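## Task

Pick up the glass tube lying on the shelved bench by the window and stand it upright, fully seated, in a free well of the rack by the door. No tube may touch the floor, and all other tubes must stay fully seated in their rack. A drop of more than a few centimetres (roughly a well's depth) or a hard knock breaks a tube and fails the task. The parked cart, pedal bin and stool can be moved. At the end the gripper must have released the tube and moved away, and the robot must be upright, neither fallen nor tilted.

## Robot and tools

Robot: TidyBot++, a wheeled base 0.54 m long, 0.50 m wide and 0.38 m high, driven by four powered casters. It carries one seven-joint arm with a two-finger gripper. The shoulder sits 0.12 m ahead of the base centre and 0.68 m above the floor. Segment lengths are upper arm 0.42 m, forearm 0.31 m, and hand 0.31 m (wrist to the hand point). Two cameras: base_camera is fixed on the base and looks ahead and down, and wrist_camera is on the hand and looks along it. Loose objects may sometimes be nudged by an outside push.

Frames: the base frame has its origin on the floor below the base centre, with x forward, y left and z up. hand_pose is reported in this frame and is the point between the finger pads. Its z axis runs out along the fingers, and its y axis is the line the fingers close along. The odometry frame is the base frame as it was when the scene began. Heading is positive to the left and ranges from -3.142 to 3.142. base_tilt is in degrees, and forward or right are positive when the robot leans that way.

execute_actions: arguments are "actions", a list holding one action or none (an empty list only reports state and images), and optional "cameras", which can be base_camera, wrist_camera or all (omitted or null means all; [] means none). An action may hold "base", "joints" and "speeds".
- base: exactly one key, and each is an offset from where the base currently is, not a pose. translate_m is metres forward (+) or back, from -2 to 2. strafe_m is metres left (+) or right, from -2 to 2. rotate_rad is radians, left or counter-clockwise (+), from -6.3 to 6.3. A move needing more than 8.667 s is refused.
- joints: absolute targets keyed by name, in radians. joint_1_rad can take any angle, and positive is clockwise seen from above, the opposite of rotate_rad. joint_2_rad (shoulder) is limited to ±2.249. joint_3_rad can take any angle. joint_4_rad (elbow) is limited to ±2.579. joint_5_rad can take any angle. joint_6_rad (wrist) is limited to ±2.099. joint_7_rad can take any angle; with the hand pointing down, positive turns counter-clockwise from above, and at 1.57 the fingers open left and right. gripper_pos runs from 0 (open, about 85 mm gap) to 1 (closed), with a gap of about 85 x (1 - gripper_pos) mm. Any-angle joints take the shorter way, so a large turn needs steps under half a turn. Tolerances for done are ±0.039 for joints 1-4, ±0.056 for joints 5-7, and ±0.03 for the gripper.
- speeds: optional caps for this action only. translate_m and strafe_m go from 0.05 to 0.5 m/s, and rotate_rad from 0.1 to 1.57 rad/s. The top values are the defaults.
An unknown key or an out-of-range value rejects the whole call. No action runs longer than 15 s. Omitted joints may still be pulling toward earlier targets.

Planar arm model: with joint_1_rad=0, joint_3_rad=3.14 and joint_5_rad=0 (near the start pose), the arm moves in the x-z plane. Tilt from vertical, forward positive, is j2 for the upper arm, j2-j4 for the forearm, and j2-j4-j6 for the hand. Forward reach is the sum of length·sin(tilt), and height above the shoulder is the sum of length·cos(tilt). The arm starts folded with the hand down. A downward hand can rise to about 0.94 m only near the base. Closed fingertips reach about 20 mm past the hand point.

wait: "seconds" from 0 to 10. It commands nothing and returns state and images. zoom_image: "camera" plus "region" [x0,y0,x1,y1] in pixels of that camera's latest image, at most 504x504. read_manual: gives licence text only. finished_scene: "scene" (1 or 2). It ends the scene permanently and reports success.

Result lines: base_status and joint_status say how each motion ended. "done" for the base only means the wheels turned as commanded, even if they slipped or were blocked. "off_target" means it stopped away from the goal and may still be pushing. After contact_stop or time_out the target is dropped and it holds in place. "joint command not followed" with a "cause:" line means arm targets were withheld, usually because of a self-collision. "not_followed" targets may be retried later. For the gripper at 1, "done" means it is empty, and "off_target" means it holds something. motor_effort is in percent, with the peak in brackets. base_odometry counts wheel turns and drifts. "ARM HIT" means the arm struck itself or the base. A torque fault (joints 1-4 limit 104.5 N m, joints 5-7 limit 51.3 N m) freezes the arm and gripper for 10 s. MOTOR HOT starts at 60 °C, and an OVER-TEMPERATURE FAULT at 75 °C makes the arm sag, so resend the targets. If a call reports a stop, later calls in the same reply are skipped.

Accuracy: friction leaves joints slightly short, so correct by sending last command + (wanted - read). Do not do this with a held object, where commanding the read angle lets the arm sink. A load makes the arm sag. Expect hand_pose to be off by 1-2 cm and trust the images. Calibration is given for both cameras (base_camera is 644x364 pinhole, wrist_camera is 644x476 fisheye) and can be slightly off.

Avoid: dropping the glass tube more than a few cm, knocking tubes or racks, and letting any tube reach the floor. Do not drive while the arm is snagged above about 0.8 m, which can tip the robot. Avoid sideways forces on a raised hand, pushing a blocked base, and sending fingers close to the floor. The cart, bin and stool can be shoved aside. Finish with the gripper open and the arm pulled away.

Each tool is called after "Emit:" by a JSON object that holds its "fn" and its "kwargs", one argument or row to a line.

## Session

Emit:
{"fn": "execute_actions", "kwargs": {
  "actions": []
}}

Scene clock: 0.00 s.
base_odometry: x=+0.000 y=+0.000 heading=+0.000 (m, m, rad; odometry frame)
base_tilt: forward=-0.2 right=+0.0 (deg)
base_status: not commanded
joint_positions: joint_1_rad=+0.024 joint_2_rad=-0.376 joint_3_rad=+3.173 joint_4_rad=-2.517 joint_5_rad=-0.047 joint_6_rad=-0.922 joint_7_rad=+1.521 gripper_pos=+0.000
joint_status: not commanded
motor_effort: joint_1_rad=-1 joint_2_rad=-2 joint_3_rad=+1 joint_4_rad=+17 joint_5_rad=-1 joint_6_rad=+1 joint_7_rad=+0 (%)
hand_pose: x=+0.2545 y=+0.0070 z=+0.5936 quat_wxyz=(-0.025, +0.997, -0.065, +0.039) (m; base frame)
pictures: base_camera, wrist_camera
Images, in order (width x height): base_camera 644x364, wrist_camera 644x476.

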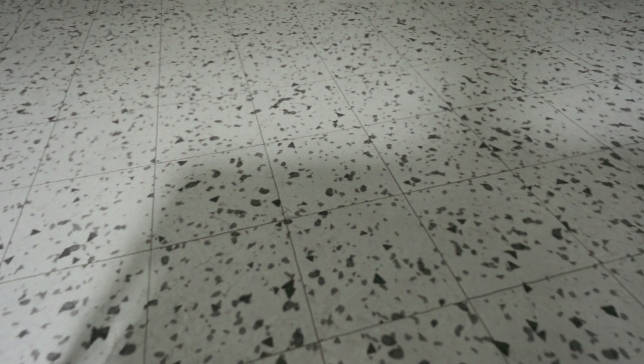

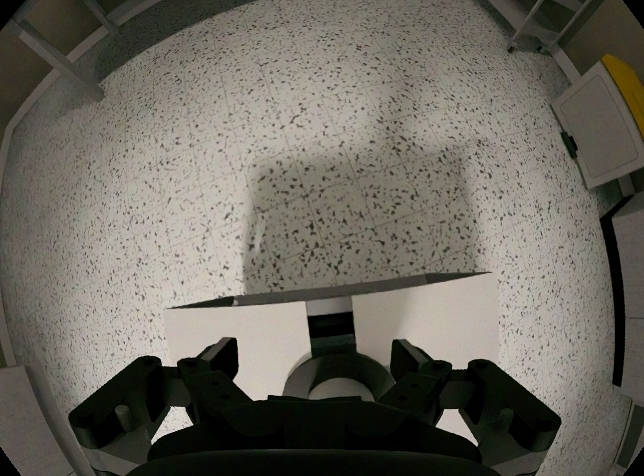

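Emit:
{"fn": "execute_actions", "kwargs": {
  "actions": [
    {"joints":{"joint_1_rad":0,"joint_2_rad":-0.5,"joint_3_rad":3.14,"joint_4_rad":-1.6,"joint_5_rad":0,"joint_6_rad":-0.8,"joint_7_rad":1.57}}
  ],
  "cameras": ["wrist_camera"]
}}

Emit:
{"fn": "execute_actions", "kwargs": {
  "actions": [
    {"base":{"rotate_rad":2.1}}
  ],
  "cameras": ["wrist_camera"]
}}

Emit:
{"fn": "execute_actions", "kwargs": {
  "actions": [
    {"base":{"rotate_rad":2.1}}
  ],
  "cameras": ["wrist_camera"]
}}

Scene clock: 7.53 s.
base_odometry: x=+0.000 y=+0.000 heading=+0.000 (m, m, rad; odometry frame)
base_tilt: forward=-0.2 right=+0.1 (deg)
base_status: not commanded
joint_positions: joint_1_rad=+0.015 joint_2_rad=-0.492 joint_3_rad=+3.160 joint_4_rad=-1.611 joint_5_rad=-0.025 joint_6_rad=-0.836 joint_7_rad=+1.528 gripper_pos=+0.000
joint_status: all done
motor_effort: joint_1_rad=+0(1) joint_2_rad=-3(6) joint_3_rad=+1(1) joint_4_rad=+22(22) joint_5_rad=+0(1) joint_6_rad=+8(9) joint_7_rad=+0(1) (%)
hand_pose: x=+0.4917 y=-0.0079 z=+1.0733 quat_wxyz=(-0.019, +0.828, -0.035, +0.559) (m; base frame)
pictures: wrist_camera
camera_calibration (this result's frames):
wrist_camera: T_world_to_cam=[[-0.0525709, -0.996399, -0.0665293, 0.0905702], [-0.347777, 0.0807185, -0.934096, 1.23605], [0.936102, -0.0259688, -0.350768, 0.0474102], [0, 0, 0, 1]] pos_world=[0.39025, -0.00829679, 1.17724]
Images, in order (width x height): wrist_camera 644x476.

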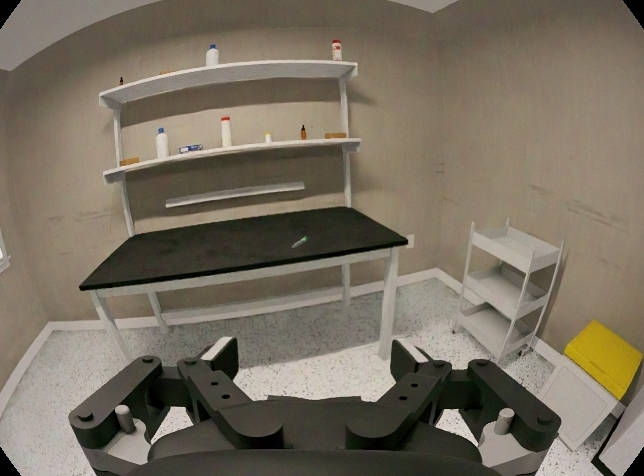

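Scene clock: 10.17 s.
base_odometry: x=+0.000 y=+0.000 heading=+2.099 (m, m, rad; odometry frame)
base_tilt: forward=-0.3 right=+0.1 (deg)
base_status: done
joint_positions: joint_1_rad=+0.011 joint_2_rad=-0.492 joint_3_rad=+3.153 joint_4_rad=-1.611 joint_5_rad=-0.022 joint_6_rad=-0.836 joint_7_rad=+1.528 gripper_pos=+0.000
joint_status: not commanded
motor_effort: joint_1_rad=+0(1) joint_2_rad=-3(4) joint_3_rad=+1(2) joint_4_rad=+22(22) joint_5_rad=+0(0) joint_6_rad=+8(8) joint_7_rad=+0(0) (%)
hand_pose: x=+0.4917 y=-0.0034 z=+1.0734 quat_wxyz=(-0.019, +0.828, -0.029, +0.559) (m; base frame)
pictures: wrist_camera
camera_calibration (this result's frames):
wrist_camera: T_world_to_cam=[[-0.0434541, -0.997254, -0.0599617, 0.083507], [-0.348319, 0.0713753, -0.934655, 1.23655], [0.936368, -0.0197288, -0.350465, 0.0470757], [0, 0, 0, 1]] pos_world=[0.390264, -0.00405304, 1.17726]
Images, in order (width x height): wrist_camera 644x476.

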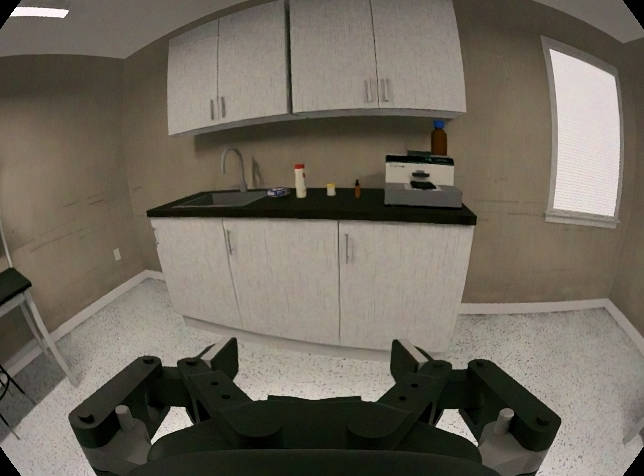

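Scene clock: 12.80 s.
base_odometry: x=+0.000 y=+0.000 heading=-2.084 (m, m, rad; odometry frame)
base_tilt: forward=-0.2 right=+0.1 (deg)
base_status: done
joint_positions: joint_1_rad=+0.009 joint_2_rad=-0.492 joint_3_rad=+3.151 joint_4_rad=-1.611 joint_5_rad=-0.021 joint_6_rad=-0.836 joint_7_rad=+1.528 gripper_pos=+0.000
joint_status: not commanded
motor_effort: joint_1_rad=+0(1) joint_2_rad=-3(5) joint_3_rad=+1(1) joint_4_rad=+22(22) joint_5_rad=+0(0) joint_6_rad=+9(8) joint_7_rad=-1(1) (%)
hand_pose: x=+0.4917 y=-0.0020 z=+1.0733 quat_wxyz=(-0.019, +0.828, -0.028, +0.559) (m; base frame)
pictures: wrist_camera
camera_calibration (this result's frames):
wrist_camera: T_world_to_cam=[[-0.0407027, -0.997456, -0.0585303, 0.0819931], [-0.348531, 0.069073, -0.934749, 1.23664], [0.936413, -0.0176471, -0.350456, 0.0470803], [0, 0, 0, 1]] pos_world=[0.390258, -0.00280297, 1.17724]
Images, in order (width x height): wrist_camera 644x476.

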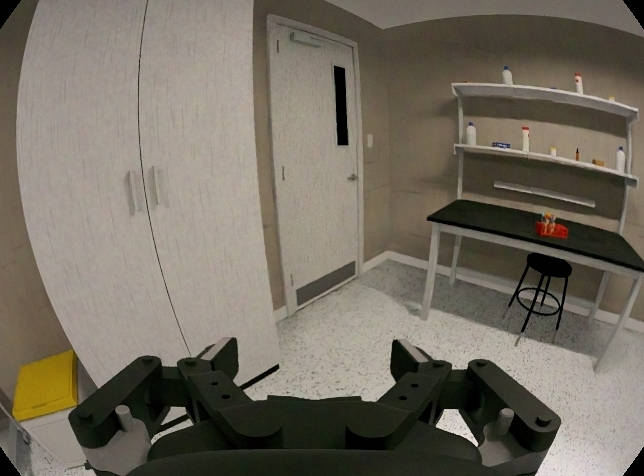

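Emit:
{"fn": "execute_actions", "kwargs": {
  "actions": [
    {"base":{"rotate_rad":2.084}}
  ],
  "cameras": []
}}

Emit:
{"fn": "execute_actions", "kwargs": {
  "actions": [
    {"base":{"translate_m":0.4}}
  ]
}}

Scene clock: 18.03 s.
base_odometry: x=+0.000 y=+0.000 heading=-0.001 (m, m, rad; odometry frame)
base_tilt: forward=-0.2 right=+0.1 (deg)
base_status: done
joint_positions: joint_1_rad=+0.009 joint_2_rad=-0.492 joint_3_rad=+3.150 joint_4_rad=-1.611 joint_5_rad=-0.021 joint_6_rad=-0.836 joint_7_rad=+1.528 gripper_pos=+0.000
joint_status: not commanded
motor_effort: joint_1_rad=+0(1) joint_2_rad=-3(5) joint_3_rad=+1(1) joint_4_rad=+22(22) joint_5_rad=+0(1) joint_6_rad=+8(7) joint_7_rad=+0(0) (%)
hand_pose: x=+0.4917 y=-0.0013 z=+1.0733 quat_wxyz=(-0.020, +0.829, -0.027, +0.559) (m; base frame)
pictures: none
No camera images: the call's "cameras" was empty. Leave "cameras" out to get every camera's image.

Scene clock: 20.30 s.
base_odometry: x=+0.400 y=+0.000 heading=+0.000 (m, m, rad; odometry frame)
base_tilt: forward=-0.1 right=+0.1 (deg)
base_status: done
joint_positions: joint_1_rad=+0.009 joint_2_rad=-0.493 joint_3_rad=+3.150 joint_4_rad=-1.611 joint_5_rad=-0.021 joint_6_rad=-0.833 joint_7_rad=+1.528 gripper_pos=+0.000
joint_status: not commanded
motor_effort: joint_1_rad=+0(1) joint_2_rad=-3(6) joint_3_rad=+1(2) joint_4_rad=+22(22) joint_5_rad=+0(0) joint_6_rad=+9(8) joint_7_rad=+0(1) (%)
hand_pose: x=+0.4915 y=-0.0013 z=+1.0746 quat_wxyz=(-0.020, +0.827, -0.027, +0.561) (m; base frame)
pictures: base_camera, wrist_camera
camera_calibration (this result's frames):
wrist_camera: T_world_to_cam=[[-0.0390566, -0.99756, -0.0578639, 0.0812626], [-0.345129, 0.0678116, -0.936102, 1.23752], [0.937742, -0.0165905, -0.346935, 0.0433058], [0, 0, 0, 1]] pos_world=[0.389667, -0.00213508, 1.17817]
Images, in order (width x height): base_camera 644x364, wrist_camera 644x476.

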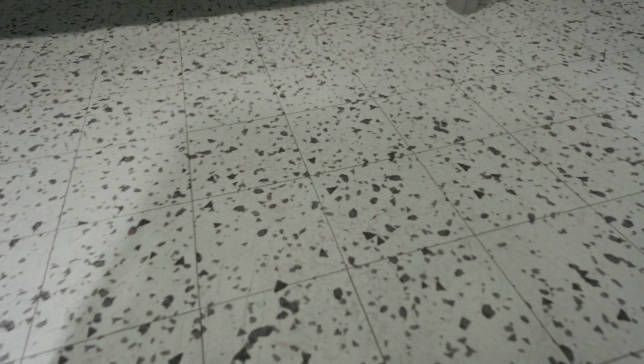

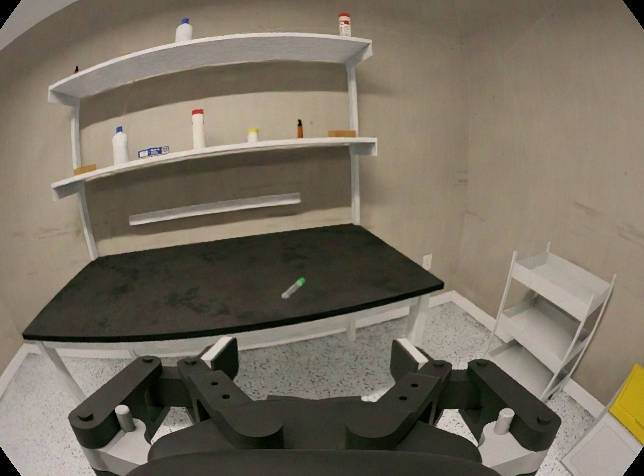

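Emit:
{"fn": "execute_actions", "kwargs": {
  "actions": [
    {"joints":{"joint_2_rad":0.325,"joint_4_rad":-0.945,"joint_6_rad":-1.87}}
  ],
  "cameras": []
}}

Emit:
{"fn": "execute_actions", "kwargs": {
  "actions": [
    {"base":{"translate_m":0.55},"speeds":{"translate_m":0.3}}
  ]
}}

Scene clock: 32.23 s.
base_odometry: x=+0.400 y=+0.000 heading=+0.000 (m, m, rad; odometry frame)
base_tilt: forward=-0.2 right=+0.1 (deg)
base_status: not commanded
joint_positions: joint_1_rad=+0.009 joint_2_rad=+0.324 joint_3_rad=+3.150 joint_4_rad=-0.963 joint_5_rad=-0.021 joint_6_rad=-1.833 joint_7_rad=+1.528 gripper_pos=+0.000
joint_status: all done
motor_effort: joint_1_rad=+0(1) joint_2_rad=-27(29) joint_3_rad=+1(1) joint_4_rad=+18(22) joint_5_rad=+0(0) joint_6_rad=+0(9) joint_7_rad=+0(1) (%)
hand_pose: x=+0.5615 y=+0.0008 z=+0.8577 quat_wxyz=(-0.009, +1.000, -0.027, +0.011) (m; base frame)
pictures: none
No camera images: the call's "cameras" was empty. Leave "cameras" out to get every camera's image.

Scene clock: 35.03 s.
base_odometry: x=+0.950 y=+0.001 heading=+0.001 (m, m, rad; odometry frame)
base_tilt: forward=-0.3 right=+0.0 (deg)
base_status: done
joint_positions: joint_1_rad=+0.009 joint_2_rad=+0.327 joint_3_rad=+3.150 joint_4_rad=-0.961 joint_5_rad=-0.021 joint_6_rad=-1.835 joint_7_rad=+1.528 gripper_pos=+0.000
joint_status: not commanded
motor_effort: joint_1_rad=+0(2) joint_2_rad=-28(31) joint_3_rad=+1(0) joint_4_rad=+18(19) joint_5_rad=+0(1) joint_6_rad=+0(1) joint_7_rad=+0(0) (%)
hand_pose: x=+0.5620 y=+0.0008 z=+0.8568 quat_wxyz=(-0.009, +1.000, -0.027, +0.009) (m; base frame)
pictures: base_camera, wrist_camera
camera_calibration (this result's frames):
wrist_camera: T_world_to_cam=[[-0.0555707, -0.998454, -0.00144008, 0.0344239], [-0.99746, 0.0555797, -0.0445381, 0.660482], [0.0445492, -0.00103859, -0.999007, 0.962278], [0, 0, 0, 1]] pos_world=[0.617849, -0.00133926, 0.990788]
Images, in order (width x height): base_camera 644x364, wrist_camera 644x476.

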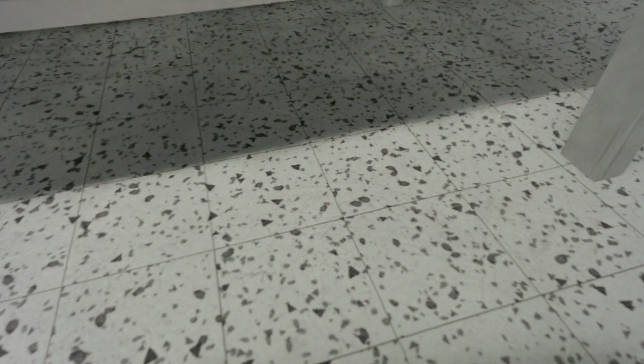

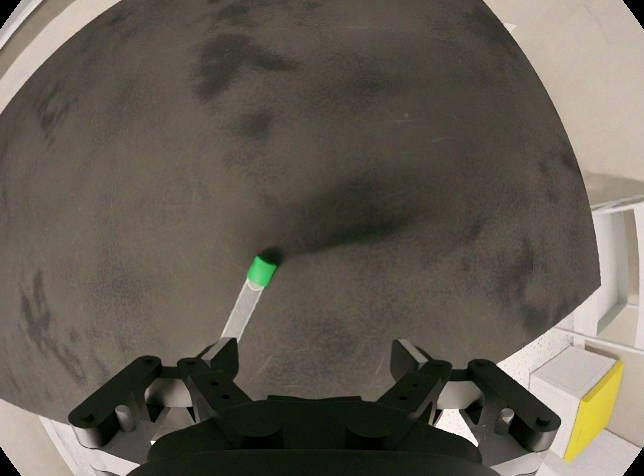

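Emit:
{"fn": "execute_actions", "kwargs": {
  "actions": [
    {"base":{"strafe_m":0.065},"joints":{"joint_2_rad":0.423,"joint_4_rad":-1.015,"joint_6_rad":-1.72,"joint_7_rad":1.14}}
  ],
  "cameras": ["wrist_camera"]
}}

Scene clock: 45.33 s.
base_odometry: x=+0.950 y=+0.066 heading=+0.000 (m, m, rad; odometry frame)
base_tilt: forward=-0.2 right=+0.1 (deg)
base_status: done
joint_positions: joint_1_rad=-0.003 joint_2_rad=+0.428 joint_3_rad=+3.148 joint_4_rad=-1.004 joint_5_rad=-0.020 joint_6_rad=-1.752 joint_7_rad=+1.165 gripper_pos=+0.000
joint_status: all done
motor_effort: joint_1_rad=-1(3) joint_2_rad=-32(36) joint_3_rad=+0(1) joint_4_rad=+18(20) joint_5_rad=+0(1) joint_6_rad=+0(1) joint_7_rad=+0(0) (%)
hand_pose: x=+0.5916 y=+0.0062 z=+0.7973 quat_wxyz=(-0.004, +0.979, -0.202, -0.023) (m; base frame)
pictures: wrist_camera
camera_calibration (this result's frames):
wrist_camera: T_world_to_cam=[[-0.396032, -0.918059, 0.0180664, 0.226726], [-0.917907, 0.39634, 0.0189927, 0.587302], [-0.0245969, -0.00906159, -0.999656, 0.94301], [0, 0, 0, 1]] pos_world=[0.652074, -0.0160788, 0.927436]
Images, in order (width x height): wrist_camera 644x476.

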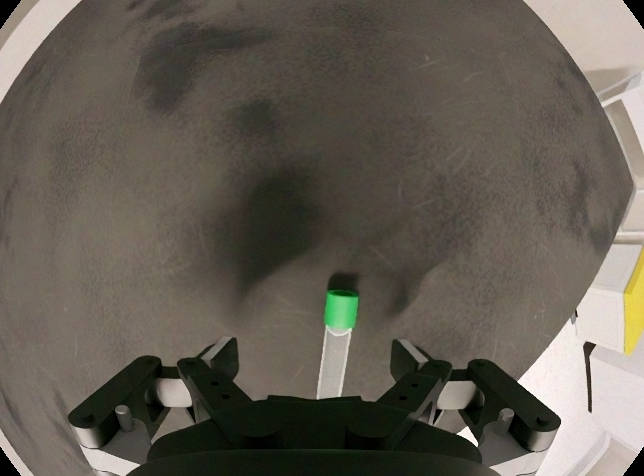

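Emit:
{"fn": "execute_actions", "kwargs": {
  "actions": [
    {"base":{"strafe_m":-0.008},"joints":{"joint_2_rad":0.37,"joint_4_rad":-1.195,"joint_6_rad":-1.595,"joint_7_rad":1.06}}
  ],
  "cameras": ["wrist_camera"]
}}

Scene clock: 52.30 s.
base_odometry: x=+0.950 y=+0.058 heading=+0.000 (m, m, rad; odometry frame)
base_tilt: forward=-0.2 right=+0.1 (deg)
base_status: done
joint_positions: joint_1_rad=+0.001 joint_2_rad=+0.375 joint_3_rad=+3.148 joint_4_rad=-1.176 joint_5_rad=-0.020 joint_6_rad=-1.633 joint_7_rad=+1.101 gripper_pos=+0.000
joint_status: all done
motor_effort: joint_1_rad=+0(3) joint_2_rad=-30(34) joint_3_rad=+1(1) joint_4_rad=+18(19) joint_5_rad=+0(1) joint_6_rad=+0(1) joint_7_rad=+0(0) (%)
hand_pose: x=+0.5742 y=+0.0042 z=+0.7684 quat_wxyz=(-0.004, +0.971, -0.236, -0.023) (m; base frame)
pictures: wrist_camera
camera_calibration (this result's frames):
wrist_camera: T_world_to_cam=[[-0.459403, -0.887982, 0.0209113, 0.252603], [-0.887826, 0.459776, 0.0192522, 0.554945], [-0.0267101, -0.00972106, -0.999596, 0.914821], [0, 0, 0, 1]] pos_world=[0.633177, -0.0219508, 0.898485]
Images, in order (width x height): wrist_camera 644x476.

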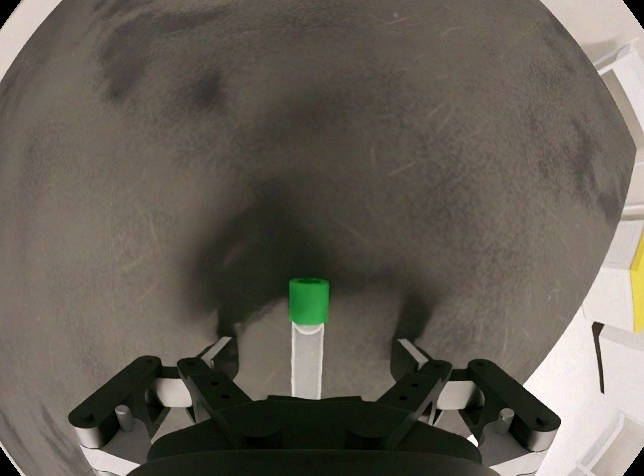

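Emit:
{"fn": "execute_actions", "kwargs": {
  "actions": [
    {"joints":{"gripper_pos":1}}
  ],
  "cameras": ["wrist_camera"]
}}

Scene clock: 55.77 s.
base_odometry: x=+0.950 y=+0.058 heading=+0.000 (m, m, rad; odometry frame)
base_tilt: forward=-0.2 right=+0.1 (deg)
base_status: not commanded
joint_positions: joint_1_rad=+0.002 joint_2_rad=+0.348 joint_3_rad=+3.148 joint_4_rad=-1.176 joint_5_rad=-0.014 joint_6_rad=-1.630 joint_7_rad=+1.101 gripper_pos=+0.870
joint_status: gripper_pos off_target (ended at +0.870, target +1.000)
motor_effort: joint_1_rad=+0(1) joint_2_rad=-25(30) joint_3_rad=+0(1) joint_4_rad=+16(18) joint_5_rad=-1(2) joint_6_rad=+1(1) joint_7_rad=-1(1) (%)
hand_pose: x=+0.5727 y=+0.0023 z=+0.7807 quat_wxyz=(-0.004, +0.972, -0.236, -0.007) (m; base frame)
pictures: wrist_camera
camera_calibration (this result's frames):
wrist_camera: T_world_to_cam=[[-0.460269, -0.887695, 0.0122201, 0.257212], [-0.887772, 0.460165, -0.0104042, 0.577304], [0.00361255, -0.0156374, -0.999871, 0.909962], [0, 0, 0, 1]] pos_world=[0.627613, -0.0231001, 0.912708]
Images, in order (width x height): wrist_camera 644x476.

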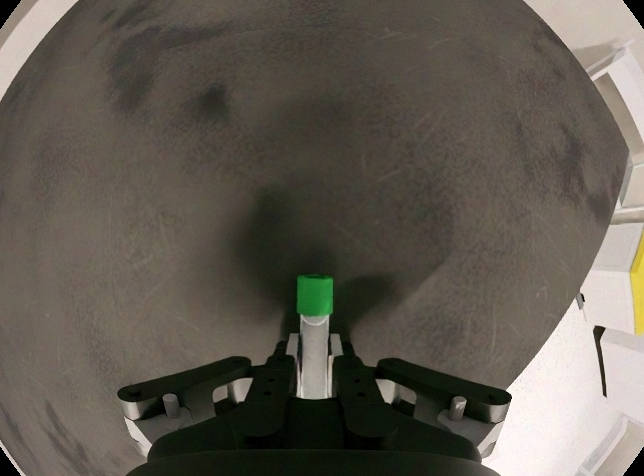

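Emit:
{"fn": "execute_actions", "kwargs": {
  "actions": [
    {"joints":{"joint_2_rad":0.1}}
  ],
  "cameras": []
}}

Emit:
{"fn": "execute_actions", "kwargs": {
  "actions": [
    {"base":{"translate_m":-0.5},"joints":{"joint_2_rad":-0.2,"joint_4_rad":-1.6,"joint_6_rad":-0.17,"joint_7_rad":1.61}}
  ],
  "cameras": ["wrist_camera"]
}}

Emit:
{"fn": "execute_actions", "kwargs": {
  "actions": [
    {"base":{"rotate_rad":-2.9},"speeds":{"rotate_rad":0.9}}
  ],
  "cameras": ["wrist_camera"]
}}

Scene clock: 61.23 s.
base_odometry: x=+0.950 y=+0.058 heading=+0.000 (m, m, rad; odometry frame)
base_tilt: forward=-0.2 right=+0.0 (deg)
base_status: not commanded
joint_positions: joint_1_rad=+0.002 joint_2_rad=+0.096 joint_3_rad=+3.148 joint_4_rad=-1.187 joint_5_rad=-0.014 joint_6_rad=-1.630 joint_7_rad=+1.101 gripper_pos=+0.870
joint_status: all done
motor_effort: joint_1_rad=+0(0) joint_2_rad=-21(33) joint_3_rad=+1(0) joint_4_rad=+20(20) joint_5_rad=+0(1) joint_6_rad=+3(2) joint_7_rad=+0(0) (%)
hand_pose: x=+0.5314 y=+0.0024 z=+0.8865 quat_wxyz=(-0.032, +0.966, -0.234, +0.109) (m; base frame)
pictures: none
No camera images: the call's "cameras" was empty. Leave "cameras" out to get every camera's image.

Scene clock: 63.77 s.
base_odometry: x=+0.450 y=+0.058 heading=+0.000 (m, m, rad; odometry frame)
base_tilt: forward=-0.2 right=+0.1 (deg)
base_status: done
joint_positions: joint_1_rad=+0.002 joint_2_rad=-0.208 joint_3_rad=+3.148 joint_4_rad=-1.584 joint_5_rad=-0.014 joint_6_rad=-0.197 joint_7_rad=+1.572 gripper_pos=+0.870
joint_status: all done
motor_effort: joint_1_rad=+0(1) joint_2_rad=-14(25) joint_3_rad=+1(1) joint_4_rad=+24(24) joint_5_rad=+0(0) joint_6_rad=+9(8) joint_7_rad=+0(0) (%)
hand_pose: x=+0.6521 y=-0.0029 z=+1.1532 quat_wxyz=(-0.003, +0.708, -0.007, +0.706) (m; base frame)
pictures: wrist_camera
camera_calibration (this result's frames):
wrist_camera: T_world_to_cam=[[-0.0225349, -0.999623, -0.0157089, 0.0310834], [0.0238614, 0.0151706, -0.9996, 1.19909], [0.999461, -0.0229007, 0.0235106, -0.547505], [0, 0, 0, 1]] pos_world=[0.519298, 0.000342431, 1.21197]
Images, in order (width x height): wrist_camera 644x476.

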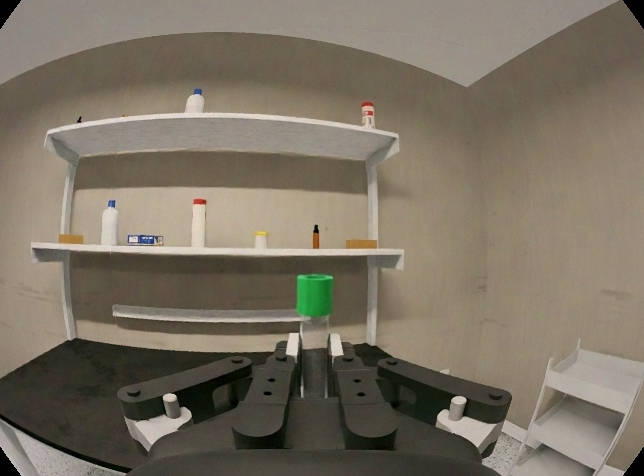

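Scene clock: 67.90 s.
base_odometry: x=+0.450 y=+0.058 heading=-2.899 (m, m, rad; odometry frame)
base_tilt: forward=-0.2 right=+0.0 (deg)
base_status: done
joint_positions: joint_1_rad=+0.001 joint_2_rad=-0.206 joint_3_rad=+3.145 joint_4_rad=-1.585 joint_5_rad=-0.014 joint_6_rad=-0.197 joint_7_rad=+1.572 gripper_pos=+0.870
joint_status: not commanded
motor_effort: joint_1_rad=+0(2) joint_2_rad=-15(16) joint_3_rad=+1(4) joint_4_rad=+24(24) joint_5_rad=+0(0) joint_6_rad=+9(9) joint_7_rad=+1(0) (%)
hand_pose: x=+0.6528 y=-0.0007 z=+1.1522 quat_wxyz=(-0.004, +0.709, -0.005, +0.705) (m; base frame)
pictures: wrist_camera
camera_calibration (this result's frames):
wrist_camera: T_world_to_cam=[[-0.0190379, -0.999706, -0.0150078, 0.0301861], [0.0219192, 0.0145896, -0.999653, 1.19932], [0.999578, -0.0193602, 0.021635, -0.546063], [0, 0, 0, 1]] pos_world=[0.520119, 0.0021076, 1.21118]
Images, in order (width x height): wrist_camera 644x476.

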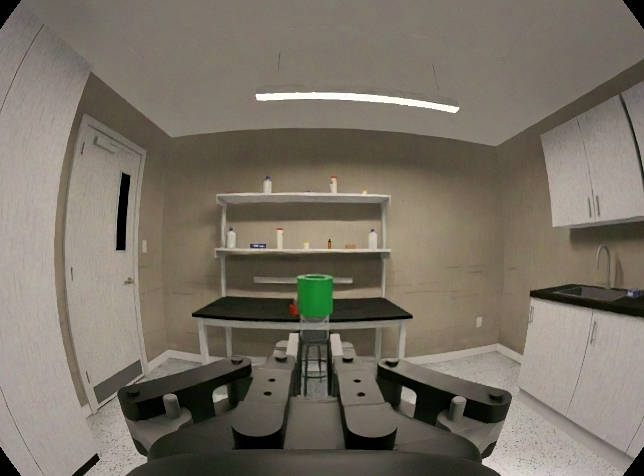

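Emit:
{"fn": "execute_actions", "kwargs": {
  "actions": [
    {"base":{"translate_m":1.1}}
  ]
}}

Emit:
{"fn": "execute_actions", "kwargs": {
  "actions": [
    {"base":{"strafe_m":0.12},"joints":{"joint_1_rad":-0.5}}
  ]
}}

Scene clock: 73.83 s.
base_odometry: x=-0.618 y=-0.205 heading=-2.900 (m, m, rad; odometry frame)
base_tilt: forward=-0.2 right=+0.0 (deg)
base_status: done
joint_positions: joint_1_rad=+0.001 joint_2_rad=-0.197 joint_3_rad=+3.145 joint_4_rad=-1.588 joint_5_rad=-0.014 joint_6_rad=-0.197 joint_7_rad=+1.572 gripper_pos=+0.870
joint_status: not commanded
motor_effort: joint_1_rad=-1(0) joint_2_rad=-15(17) joint_3_rad=+1(1) joint_4_rad=+24(25) joint_5_rad=+0(0) joint_6_rad=+8(9) joint_7_rad=+0(0) (%)
hand_pose: x=+0.6573 y=-0.0007 z=+1.1455 quat_wxyz=(-0.004, +0.713, -0.006, +0.701) (m; base frame)
pictures: base_camera, wrist_camera
camera_calibration (this result's frames):
wrist_camera: T_world_to_cam=[[-0.0192164, -0.999706, -0.0148017, 0.0300464], [0.00981287, 0.0146151, -0.999845, 1.20068], [0.999767, -0.0193586, 0.00952914, -0.536659], [0, 0, 0, 1]] pos_world=[0.52533, 0.0021006, 1.20605]
Images, in order (width x height): base_camera 644x364, wrist_camera 644x476.

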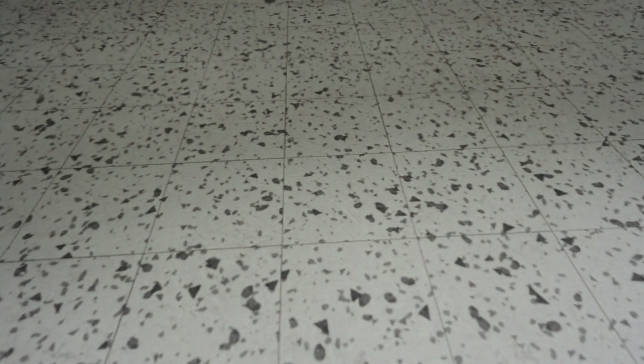

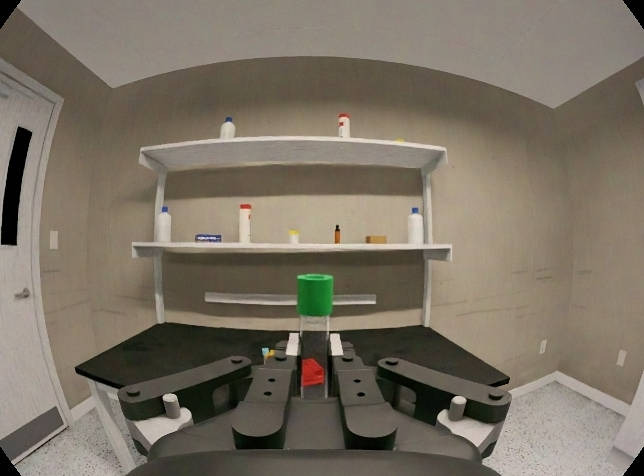

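Scene clock: 75.53 s.
base_odometry: x=-0.590 y=-0.321 heading=-2.900 (m, m, rad; odometry frame)
base_tilt: forward=-0.2 right=+0.1 (deg)
base_status: done
joint_positions: joint_1_rad=-0.490 joint_2_rad=-0.197 joint_3_rad=+3.142 joint_4_rad=-1.588 joint_5_rad=-0.014 joint_6_rad=-0.197 joint_7_rad=+1.572 gripper_pos=+0.870
joint_status: all done
motor_effort: joint_1_rad=+0(3) joint_2_rad=-15(16) joint_3_rad=+1(3) joint_4_rad=+24(24) joint_5_rad=+0(1) joint_6_rad=+8(9) joint_7_rad=+0(0) (%)
hand_pose: x=+0.5931 y=+0.2548 z=+1.1453 quat_wxyz=(-0.175, +0.693, +0.169, +0.679) (m; base frame)
pictures: base_camera, wrist_camera
camera_calibration (this result's frames):
wrist_camera: T_world_to_cam=[[0.457017, -0.889344, -0.0142739, -0.0269874], [0.00174795, 0.0169458, -0.999855, 1.20162], [0.889456, 0.456925, 0.00929904, -0.523246], [0, 0, 0, 1]] pos_world=[0.475638, 0.194721, 1.20592]
Images, in order (width x height): base_camera 644x364, wrist_camera 644x476.

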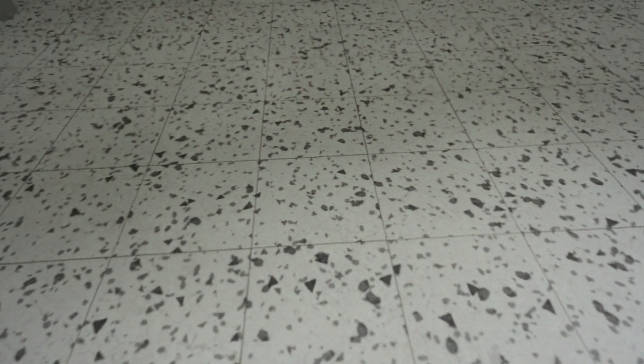

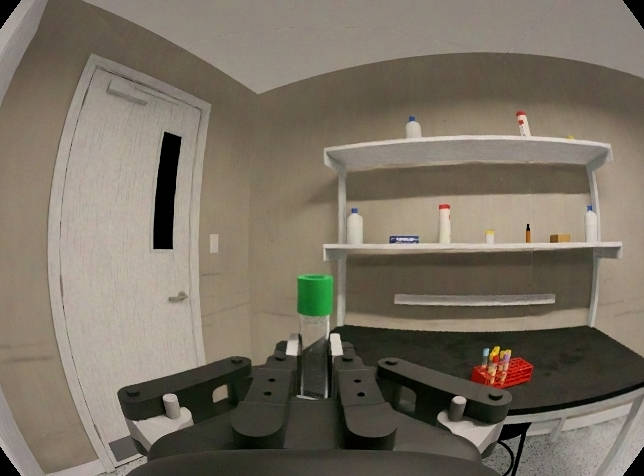

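Emit:
{"fn": "execute_actions", "kwargs": {
  "actions": [
    {"base":{"translate_m":0.5},"joints":{"joint_1_rad":0,"joint_6_rad":-0.9},"speeds":{"translate_m":0.3}}
  ]
}}

Scene clock: 80.90 s.
base_odometry: x=-1.075 y=-0.441 heading=-2.900 (m, m, rad; odometry frame)
base_tilt: forward=-0.2 right=+0.1 (deg)
base_status: done
joint_positions: joint_1_rad=-0.010 joint_2_rad=-0.196 joint_3_rad=+3.142 joint_4_rad=-1.590 joint_5_rad=-0.014 joint_6_rad=-0.866 joint_7_rad=+1.572 gripper_pos=+0.870
joint_status: all done
motor_effort: joint_1_rad=+0(1) joint_2_rad=-14(17) joint_3_rad=+1(3) joint_4_rad=+23(26) joint_5_rad=+0(1) joint_6_rad=+7(10) joint_7_rad=+0(0) (%)
hand_pose: x=+0.5866 y=+0.0089 z=+0.9521 quat_wxyz=(-0.009, +0.904, +0.003, +0.427) (m; base frame)
pictures: base_camera, wrist_camera
camera_calibration (this result's frames):
wrist_camera: T_world_to_cam=[[-0.00194397, -0.999991, -0.00365388, 0.0146354], [-0.614962, 0.00407676, -0.788546, 1.17332], [0.788554, 0.000714086, -0.614965, 0.254291], [0, 0, 0, 1]] pos_world=[0.521052, 0.00967033, 1.08165]
Images, in order (width x height): base_camera 644x364, wrist_camera 644x476.

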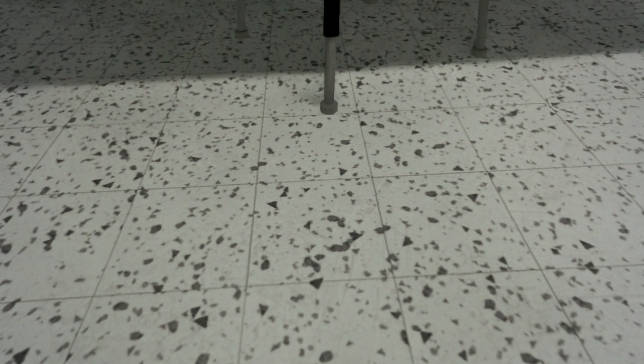

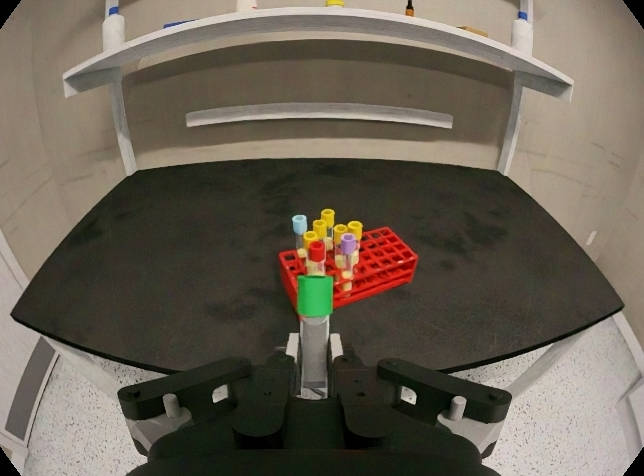

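Emit:
{"fn": "execute_actions", "kwargs": {
  "actions": [
    {"base":{"strafe_m":-0.10},"joints":{"joint_2_rad":-0.256,"joint_4_rad":-2.39,"joint_6_rad":0.55}}
  ],
  "cameras": []
}}

Emit:
{"fn": "execute_actions", "kwargs": {
  "actions": [
    {"base":{"translate_m":0.17},"speeds":{"translate_m":0.15}}
  ],
  "cameras": ["wrist_camera"]
}}

Scene clock: 90.07 s.
base_odometry: x=-1.099 y=-0.344 heading=-2.900 (m, m, rad; odometry frame)
base_tilt: forward=-0.1 right=+0.1 (deg)
base_status: done
joint_positions: joint_1_rad=-0.005 joint_2_rad=-0.244 joint_3_rad=+3.143 joint_4_rad=-2.376 joint_5_rad=-0.014 joint_6_rad=+0.514 joint_7_rad=+1.572 gripper_pos=+0.870
joint_status: all done
motor_effort: joint_1_rad=+0(2) joint_2_rad=-11(15) joint_3_rad=+1(3) joint_4_rad=+22(25) joint_5_rad=+0(1) joint_6_rad=+9(9) joint_7_rad=+0(0) (%)
hand_pose: x=+0.5946 y=+0.0012 z=+0.9080 quat_wxyz=(-0.003, +0.724, -0.005, +0.690) (m; base frame)
pictures: none
No camera images: the call's "cameras" was empty. Leave "cameras" out to get every camera's image.

Scene clock: 91.87 s.
base_odometry: x=-1.265 y=-0.385 heading=-2.900 (m, m, rad; odometry frame)
base_tilt: forward=-0.2 right=+0.0 (deg)
base_status: done
joint_positions: joint_1_rad=-0.005 joint_2_rad=-0.252 joint_3_rad=+3.143 joint_4_rad=-2.377 joint_5_rad=-0.014 joint_6_rad=+0.514 joint_7_rad=+1.572 gripper_pos=+0.870
joint_status: not commanded
motor_effort: joint_1_rad=-1(0) joint_2_rad=-11(14) joint_3_rad=+1(1) joint_4_rad=+22(23) joint_5_rad=+0(0) joint_6_rad=+9(9) joint_7_rad=+0(0) (%)
hand_pose: x=+0.5925 y=+0.0012 z=+0.9114 quat_wxyz=(-0.003, +0.721, -0.005, +0.693) (m; base frame)
pictures: wrist_camera
camera_calibration (this result's frames):
wrist_camera: T_world_to_cam=[[-0.0200755, -0.999725, -0.0121005, 0.0252276], [-0.0133092, 0.0123691, -0.999835, 0.980927], [0.99971, -0.0199111, -0.0135538, -0.448555], [0, 0, 0, 1]] pos_world=[0.461987, 0.00415625, 0.97499]
Images, in order (width x height): wrist_camera 644x476.

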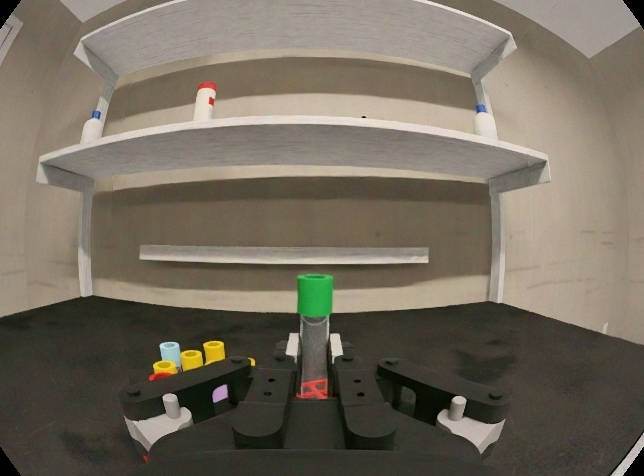

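Emit:
{"fn": "execute_actions", "kwargs": {
  "actions": [
    {"joints":{"joint_2_rad":-0.45,"joint_4_rad":-1.95,"joint_6_rad":-0.7}}
  ],
  "cameras": ["wrist_camera"]
}}

Emit:
{"fn": "zoom_image", "kwargs": {
  "camera": "wrist_camera",
  "region": [180, 150, 480, 370]
}}

Scene clock: 97.13 s.
base_odometry: x=-1.265 y=-0.385 heading=-2.900 (m, m, rad; odometry frame)
base_tilt: forward=-0.2 right=+0.0 (deg)
base_status: not commanded
joint_positions: joint_1_rad=-0.005 joint_2_rad=-0.444 joint_3_rad=+3.143 joint_4_rad=-1.965 joint_5_rad=-0.014 joint_6_rad=-0.668 joint_7_rad=+1.572 gripper_pos=+0.870
joint_status: all done
motor_effort: joint_1_rad=+0(0) joint_2_rad=-6(12) joint_3_rad=+1(1) joint_4_rad=+23(24) joint_5_rad=+0(0) joint_6_rad=+8(8) joint_7_rad=+0(0) (%)
hand_pose: x=+0.5058 y=+0.0056 z=+0.8970 quat_wxyz=(-0.007, +0.889, -0.001, +0.458) (m; base frame)
pictures: wrist_camera
camera_calibration (this result's frames):
wrist_camera: T_world_to_cam=[[-0.00919788, -0.999945, -0.00509734, 0.0159866], [-0.557527, 0.00935992, -0.830106, 1.08838], [0.830108, -0.00479331, -0.557583, 0.211648], [0, 0, 0, 1]] pos_world=[0.431259, 0.00681304, 1.02157]
Images, in order (width x height): wrist_camera 644x476.

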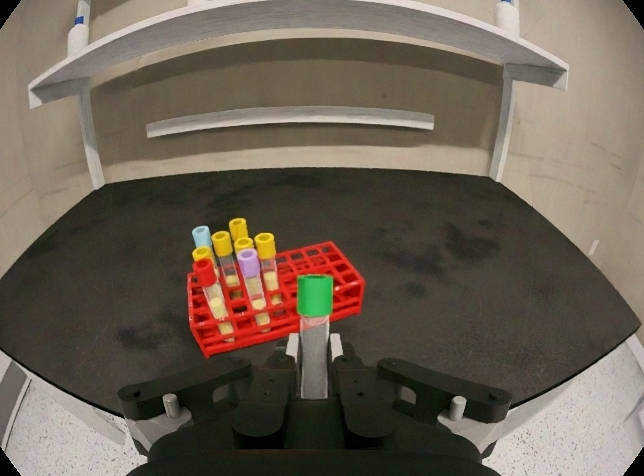

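Region (180, 150, 480, 370) of wrist_camera's 644x476 image, scaled by 1.680; it fills the top 370 rows of this view, and the rest is white.

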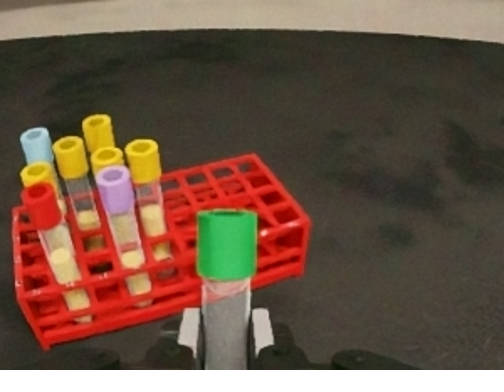

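Emit:
{"fn": "execute_actions", "kwargs": {
  "actions": [
    {"base":{"strafe_m":-0.08}}
  ],
  "cameras": ["wrist_camera"]
}}

Emit:
{"fn": "zoom_image", "kwargs": {
  "camera": "wrist_camera",
  "region": [120, 200, 360, 370]
}}

Scene clock: 105.33 s.
base_odometry: x=-1.284 y=-0.307 heading=-2.900 (m, m, rad; odometry frame)
base_tilt: forward=-0.2 right=+0.1 (deg)
base_status: done
joint_positions: joint_1_rad=-0.005 joint_2_rad=-0.444 joint_3_rad=+3.143 joint_4_rad=-1.965 joint_5_rad=-0.014 joint_6_rad=-0.668 joint_7_rad=+1.572 gripper_pos=+0.870
joint_status: not commanded
motor_effort: joint_1_rad=+0(1) joint_2_rad=-6(7) joint_3_rad=+1(4) joint_4_rad=+23(23) joint_5_rad=+0(1) joint_6_rad=+8(7) joint_7_rad=-1(0) (%)
hand_pose: x=+0.5059 y=+0.0056 z=+0.8972 quat_wxyz=(-0.007, +0.889, -0.001, +0.459) (m; base frame)
pictures: wrist_camera
camera_calibration (this result's frames):
wrist_camera: T_world_to_cam=[[-0.00927411, -0.999944, -0.00513762, 0.0160245], [-0.557203, 0.00943397, -0.830323, 1.08859], [0.830325, -0.00483781, -0.557259, 0.211356], [0, 0, 0, 1]] pos_world=[0.431218, 0.00677637, 1.02174]
Images, in order (width x height): wrist_camera 644x476.

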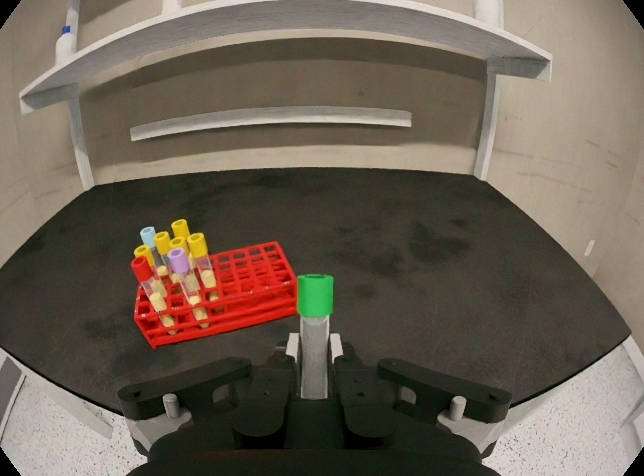

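Region (120, 200, 360, 370) of wrist_camera's 644x476 image, scaled by 2.100; it fills the top 357 rows of this view, and the rest is white.

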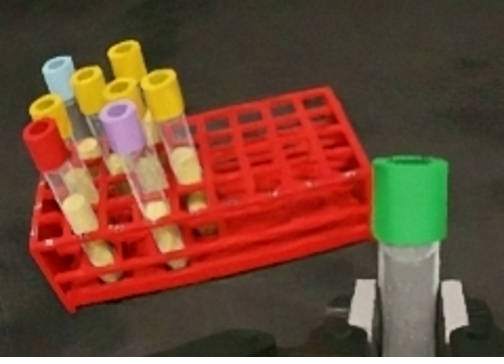

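Emit:
{"fn": "execute_actions", "kwargs": {
  "actions": [
    {"base":{"strafe_m":0.07},"joints":{"joint_2_rad":-0.25,"joint_4_rad":-2.33,"joint_6_rad":0.6}}
  ],
  "cameras": []
}}

Emit:
{"fn": "execute_actions", "kwargs": {
  "actions": [
    {"joints":{"joint_2_rad":0.03,"joint_4_rad":-2.33,"joint_6_rad":0.82}}
  ],
  "cameras": ["wrist_camera"]
}}

Scene clock: 113.80 s.
base_odometry: x=-1.267 y=-0.375 heading=-2.900 (m, m, rad; odometry frame)
base_tilt: forward=-0.2 right=+0.1 (deg)
base_status: done
joint_positions: joint_1_rad=-0.005 joint_2_rad=-0.258 joint_3_rad=+3.142 joint_4_rad=-2.315 joint_5_rad=-0.014 joint_6_rad=+0.568 joint_7_rad=+1.572 gripper_pos=+0.870
joint_status: all done
motor_effort: joint_1_rad=-1(1) joint_2_rad=-11(11) joint_3_rad=+1(3) joint_4_rad=+22(25) joint_5_rad=+0(0) joint_6_rad=+9(9) joint_7_rad=+0(0) (%)
hand_pose: x=+0.5998 y=+0.0012 z=+0.9668 quat_wxyz=(-0.003, +0.678, -0.005, +0.735) (m; base frame)
pictures: none
No camera images: the call's "cameras" was empty. Leave "cameras" out to get every camera's image.

Scene clock: 115.17 s.
base_odometry: x=-1.267 y=-0.375 heading=-2.900 (m, m, rad; odometry frame)
base_tilt: forward=-0.2 right=+0.1 (deg)
base_status: not commanded
joint_positions: joint_1_rad=-0.005 joint_2_rad=+0.031 joint_3_rad=+3.142 joint_4_rad=-2.316 joint_5_rad=-0.014 joint_6_rad=+0.781 joint_7_rad=+1.572 gripper_pos=+0.870
joint_status: all done
motor_effort: joint_1_rad=-1(1) joint_2_rad=-19(20) joint_3_rad=+1(1) joint_4_rad=+19(22) joint_5_rad=+0(0) joint_6_rad=+9(9) joint_7_rad=+0(1) (%)
hand_pose: x=+0.6677 y=+0.0008 z=+0.8836 quat_wxyz=(-0.001, +0.705, -0.005, +0.709) (m; base frame)
pictures: wrist_camera
camera_calibration (this result's frames):
wrist_camera: T_world_to_cam=[[-0.022152, -0.999697, -0.0106876, 0.0261828], [0.0315852, 0.00998513, -0.999451, 0.923882], [0.999256, -0.0224774, 0.0313545, -0.563515], [0, 0, 0, 1]] pos_world=[0.534495, 0.0042834, 0.941323]
Images, in order (width x height): wrist_camera 644x476.

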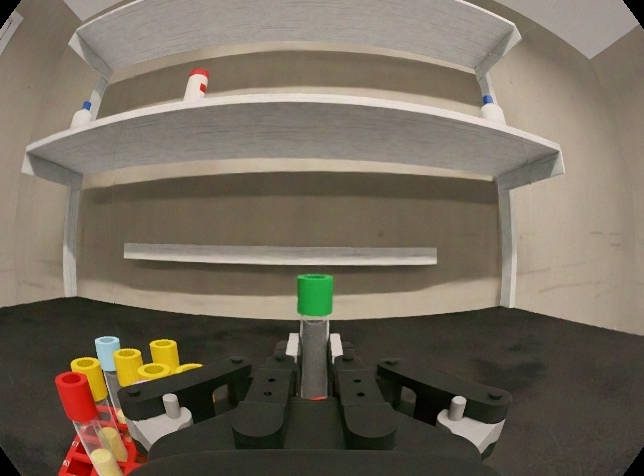

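Emit:
{"fn": "execute_actions", "kwargs": {
  "actions": [
    {"joints":{"joint_2_rad":0.11,"joint_4_rad":-2.403,"joint_6_rad":0.975}}
  ],
  "cameras": ["wrist_camera"]
}}

Scene clock: 118.73 s.
base_odometry: x=-1.267 y=-0.375 heading=-2.900 (m, m, rad; odometry frame)
base_tilt: forward=-0.2 right=+0.1 (deg)
base_status: not commanded
joint_positions: joint_1_rad=-0.005 joint_2_rad=+0.108 joint_3_rad=+3.142 joint_4_rad=-2.390 joint_5_rad=-0.014 joint_6_rad=+0.938 joint_7_rad=+1.572 gripper_pos=+0.870
joint_status: all done
motor_effort: joint_1_rad=-1(1) joint_2_rad=-20(21) joint_3_rad=+1(2) joint_4_rad=+17(20) joint_5_rad=+0(0) joint_6_rad=+8(9) joint_7_rad=+0(1) (%)
hand_pose: x=+0.6642 y=+0.0003 z=+0.8516 quat_wxyz=(+0.000, +0.704, -0.005, +0.711) (m; base frame)
pictures: wrist_camera
camera_calibration (this result's frames):
wrist_camera: T_world_to_cam=[[-0.0235407, -0.999681, -0.00913209, 0.0249075], [0.0367404, 0.00826335, -0.999291, 0.888372], [0.999048, -0.0238595, 0.0365342, -0.563283], [0, 0, 0, 1]] pos_world=[0.530693, 0.004119, 0.908548]
Images, in order (width x height): wrist_camera 644x476.

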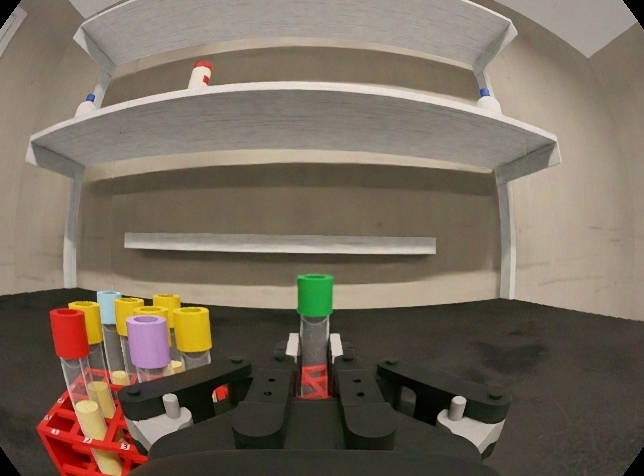

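Emit:
{"fn": "execute_actions", "kwargs": {
  "actions": [
    {"joints":{"joint_2_rad":0.156,"joint_4_rad":-2.445,"joint_6_rad":1.063}}
  ],
  "cameras": ["wrist_camera"]
}}

Scene clock: 121.70 s.
base_odometry: x=-1.267 y=-0.375 heading=-2.900 (m, m, rad; odometry frame)
base_tilt: forward=-0.2 right=+0.1 (deg)
base_status: not commanded
joint_positions: joint_1_rad=-0.005 joint_2_rad=+0.143 joint_3_rad=+3.142 joint_4_rad=-2.423 joint_5_rad=-0.014 joint_6_rad=+1.035 joint_7_rad=+1.572 gripper_pos=+0.870
joint_status: all done
motor_effort: joint_1_rad=+1(1) joint_2_rad=-18(20) joint_3_rad=+0(0) joint_4_rad=+15(18) joint_5_rad=+0(0) joint_6_rad=+8(9) joint_7_rad=+1(0) (%)
hand_pose: x=+0.6610 y=+0.0001 z=+0.8468 quat_wxyz=(+0.000, +0.693, -0.005, +0.721) (m; base frame)
pictures: wrist_camera
camera_calibration (this result's frames):
wrist_camera: T_world_to_cam=[[-0.0240464, -0.999672, -0.00883853, 0.0246321], [0.0663581, 0.00722551, -0.99777, 0.862876], [0.997506, -0.0245793, 0.0661626, -0.584024], [0, 0, 0, 1]] pos_world=[0.525901, 0.00403444, 0.89981]
Images, in order (width x height): wrist_camera 644x476.

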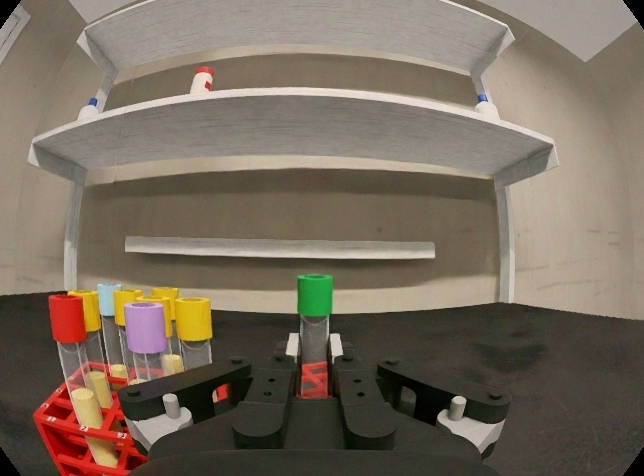

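Emit:
{"fn": "execute_actions", "kwargs": {
  "actions": [
    {"base":{"translate_m":0.01},"speeds":{"translate_m":0.05}}
  ],
  "cameras": ["wrist_camera"]
}}

Scene clock: 129.47 s.
base_odometry: x=-1.277 y=-0.377 heading=-2.900 (m, m, rad; odometry frame)
base_tilt: forward=-0.2 right=+0.0 (deg)
base_status: done
joint_positions: joint_1_rad=-0.005 joint_2_rad=+0.143 joint_3_rad=+3.142 joint_4_rad=-2.426 joint_5_rad=-0.014 joint_6_rad=+1.038 joint_7_rad=+1.572 gripper_pos=+0.870
joint_status: not commanded
motor_effort: joint_1_rad=+0(1) joint_2_rad=-18(20) joint_3_rad=+0(0) joint_4_rad=+15(17) joint_5_rad=+0(1) joint_6_rad=+7(8) joint_7_rad=+0(1) (%)
hand_pose: x=+0.6605 y=+0.0000 z=+0.8466 quat_wxyz=(+0.000, +0.693, -0.005, +0.721) (m; base frame)
pictures: wrist_camera
camera_calibration (this result's frames):
wrist_camera: T_world_to_cam=[[-0.0242296, -0.999668, -0.00882017, 0.0246232], [0.0669634, 0.00718003, -0.99773, 0.862241], [0.997461, -0.0247652, 0.0667671, -0.583938], [0, 0, 0, 1]] pos_world=[0.525313, 0.00396274, 0.899489]
Images, in order (width x height): wrist_camera 644x476.

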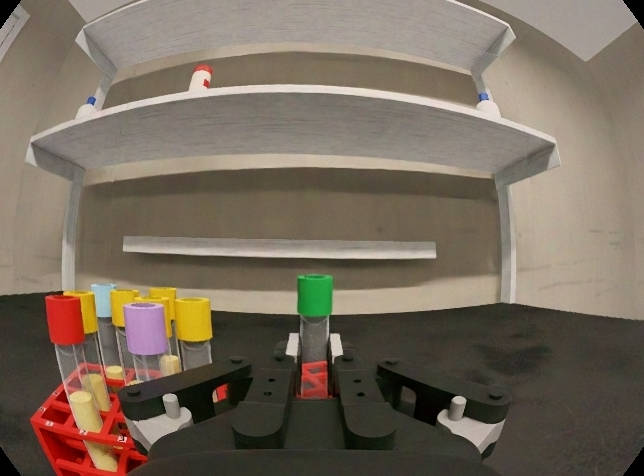

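Emit:
{"fn": "execute_actions", "kwargs": {
  "actions": [
    {"joints":{"gripper_pos":0.72}}
  ],
  "cameras": ["wrist_camera"]
}}

Scene clock: 136.70 s.
base_odometry: x=-1.277 y=-0.377 heading=-2.900 (m, m, rad; odometry frame)
base_tilt: forward=-0.2 right=+0.0 (deg)
base_status: not commanded
joint_positions: joint_1_rad=-0.005 joint_2_rad=+0.148 joint_3_rad=+3.142 joint_4_rad=-2.432 joint_5_rad=-0.014 joint_6_rad=+1.038 joint_7_rad=+1.572 gripper_pos=+0.720
joint_status: all done
motor_effort: joint_1_rad=+0(0) joint_2_rad=-20(20) joint_3_rad=+0(0) joint_4_rad=+16(16) joint_5_rad=+0(0) joint_6_rad=+9(9) joint_7_rad=-1(0) (%)
hand_pose: x=+0.6597 y=+0.0000 z=+0.8411 quat_wxyz=(+0.000, +0.697, -0.005, +0.717) (m; base frame)
pictures: wrist_camera
camera_calibration (this result's frames):
wrist_camera: T_world_to_cam=[[-0.0243244, -0.999668, -0.00850931, 0.0243536], [0.0562984, 0.00712854, -0.998389, 0.864451], [0.998118, -0.0247642, 0.0561063, -0.574265], [0, 0, 0, 1]] pos_world=[0.52511, 0.00396199, 0.895485]
Images, in order (width x height): wrist_camera 644x476.

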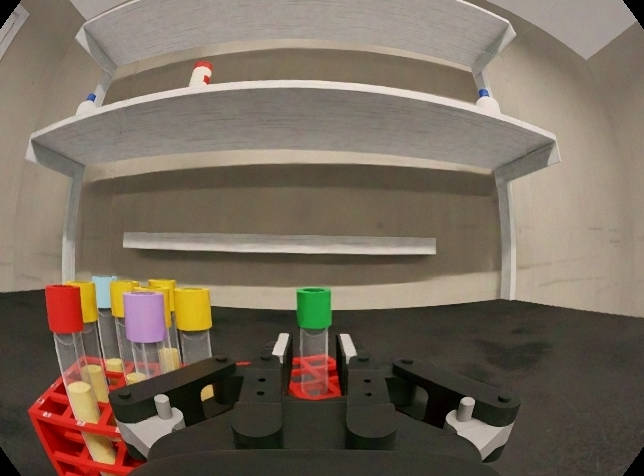

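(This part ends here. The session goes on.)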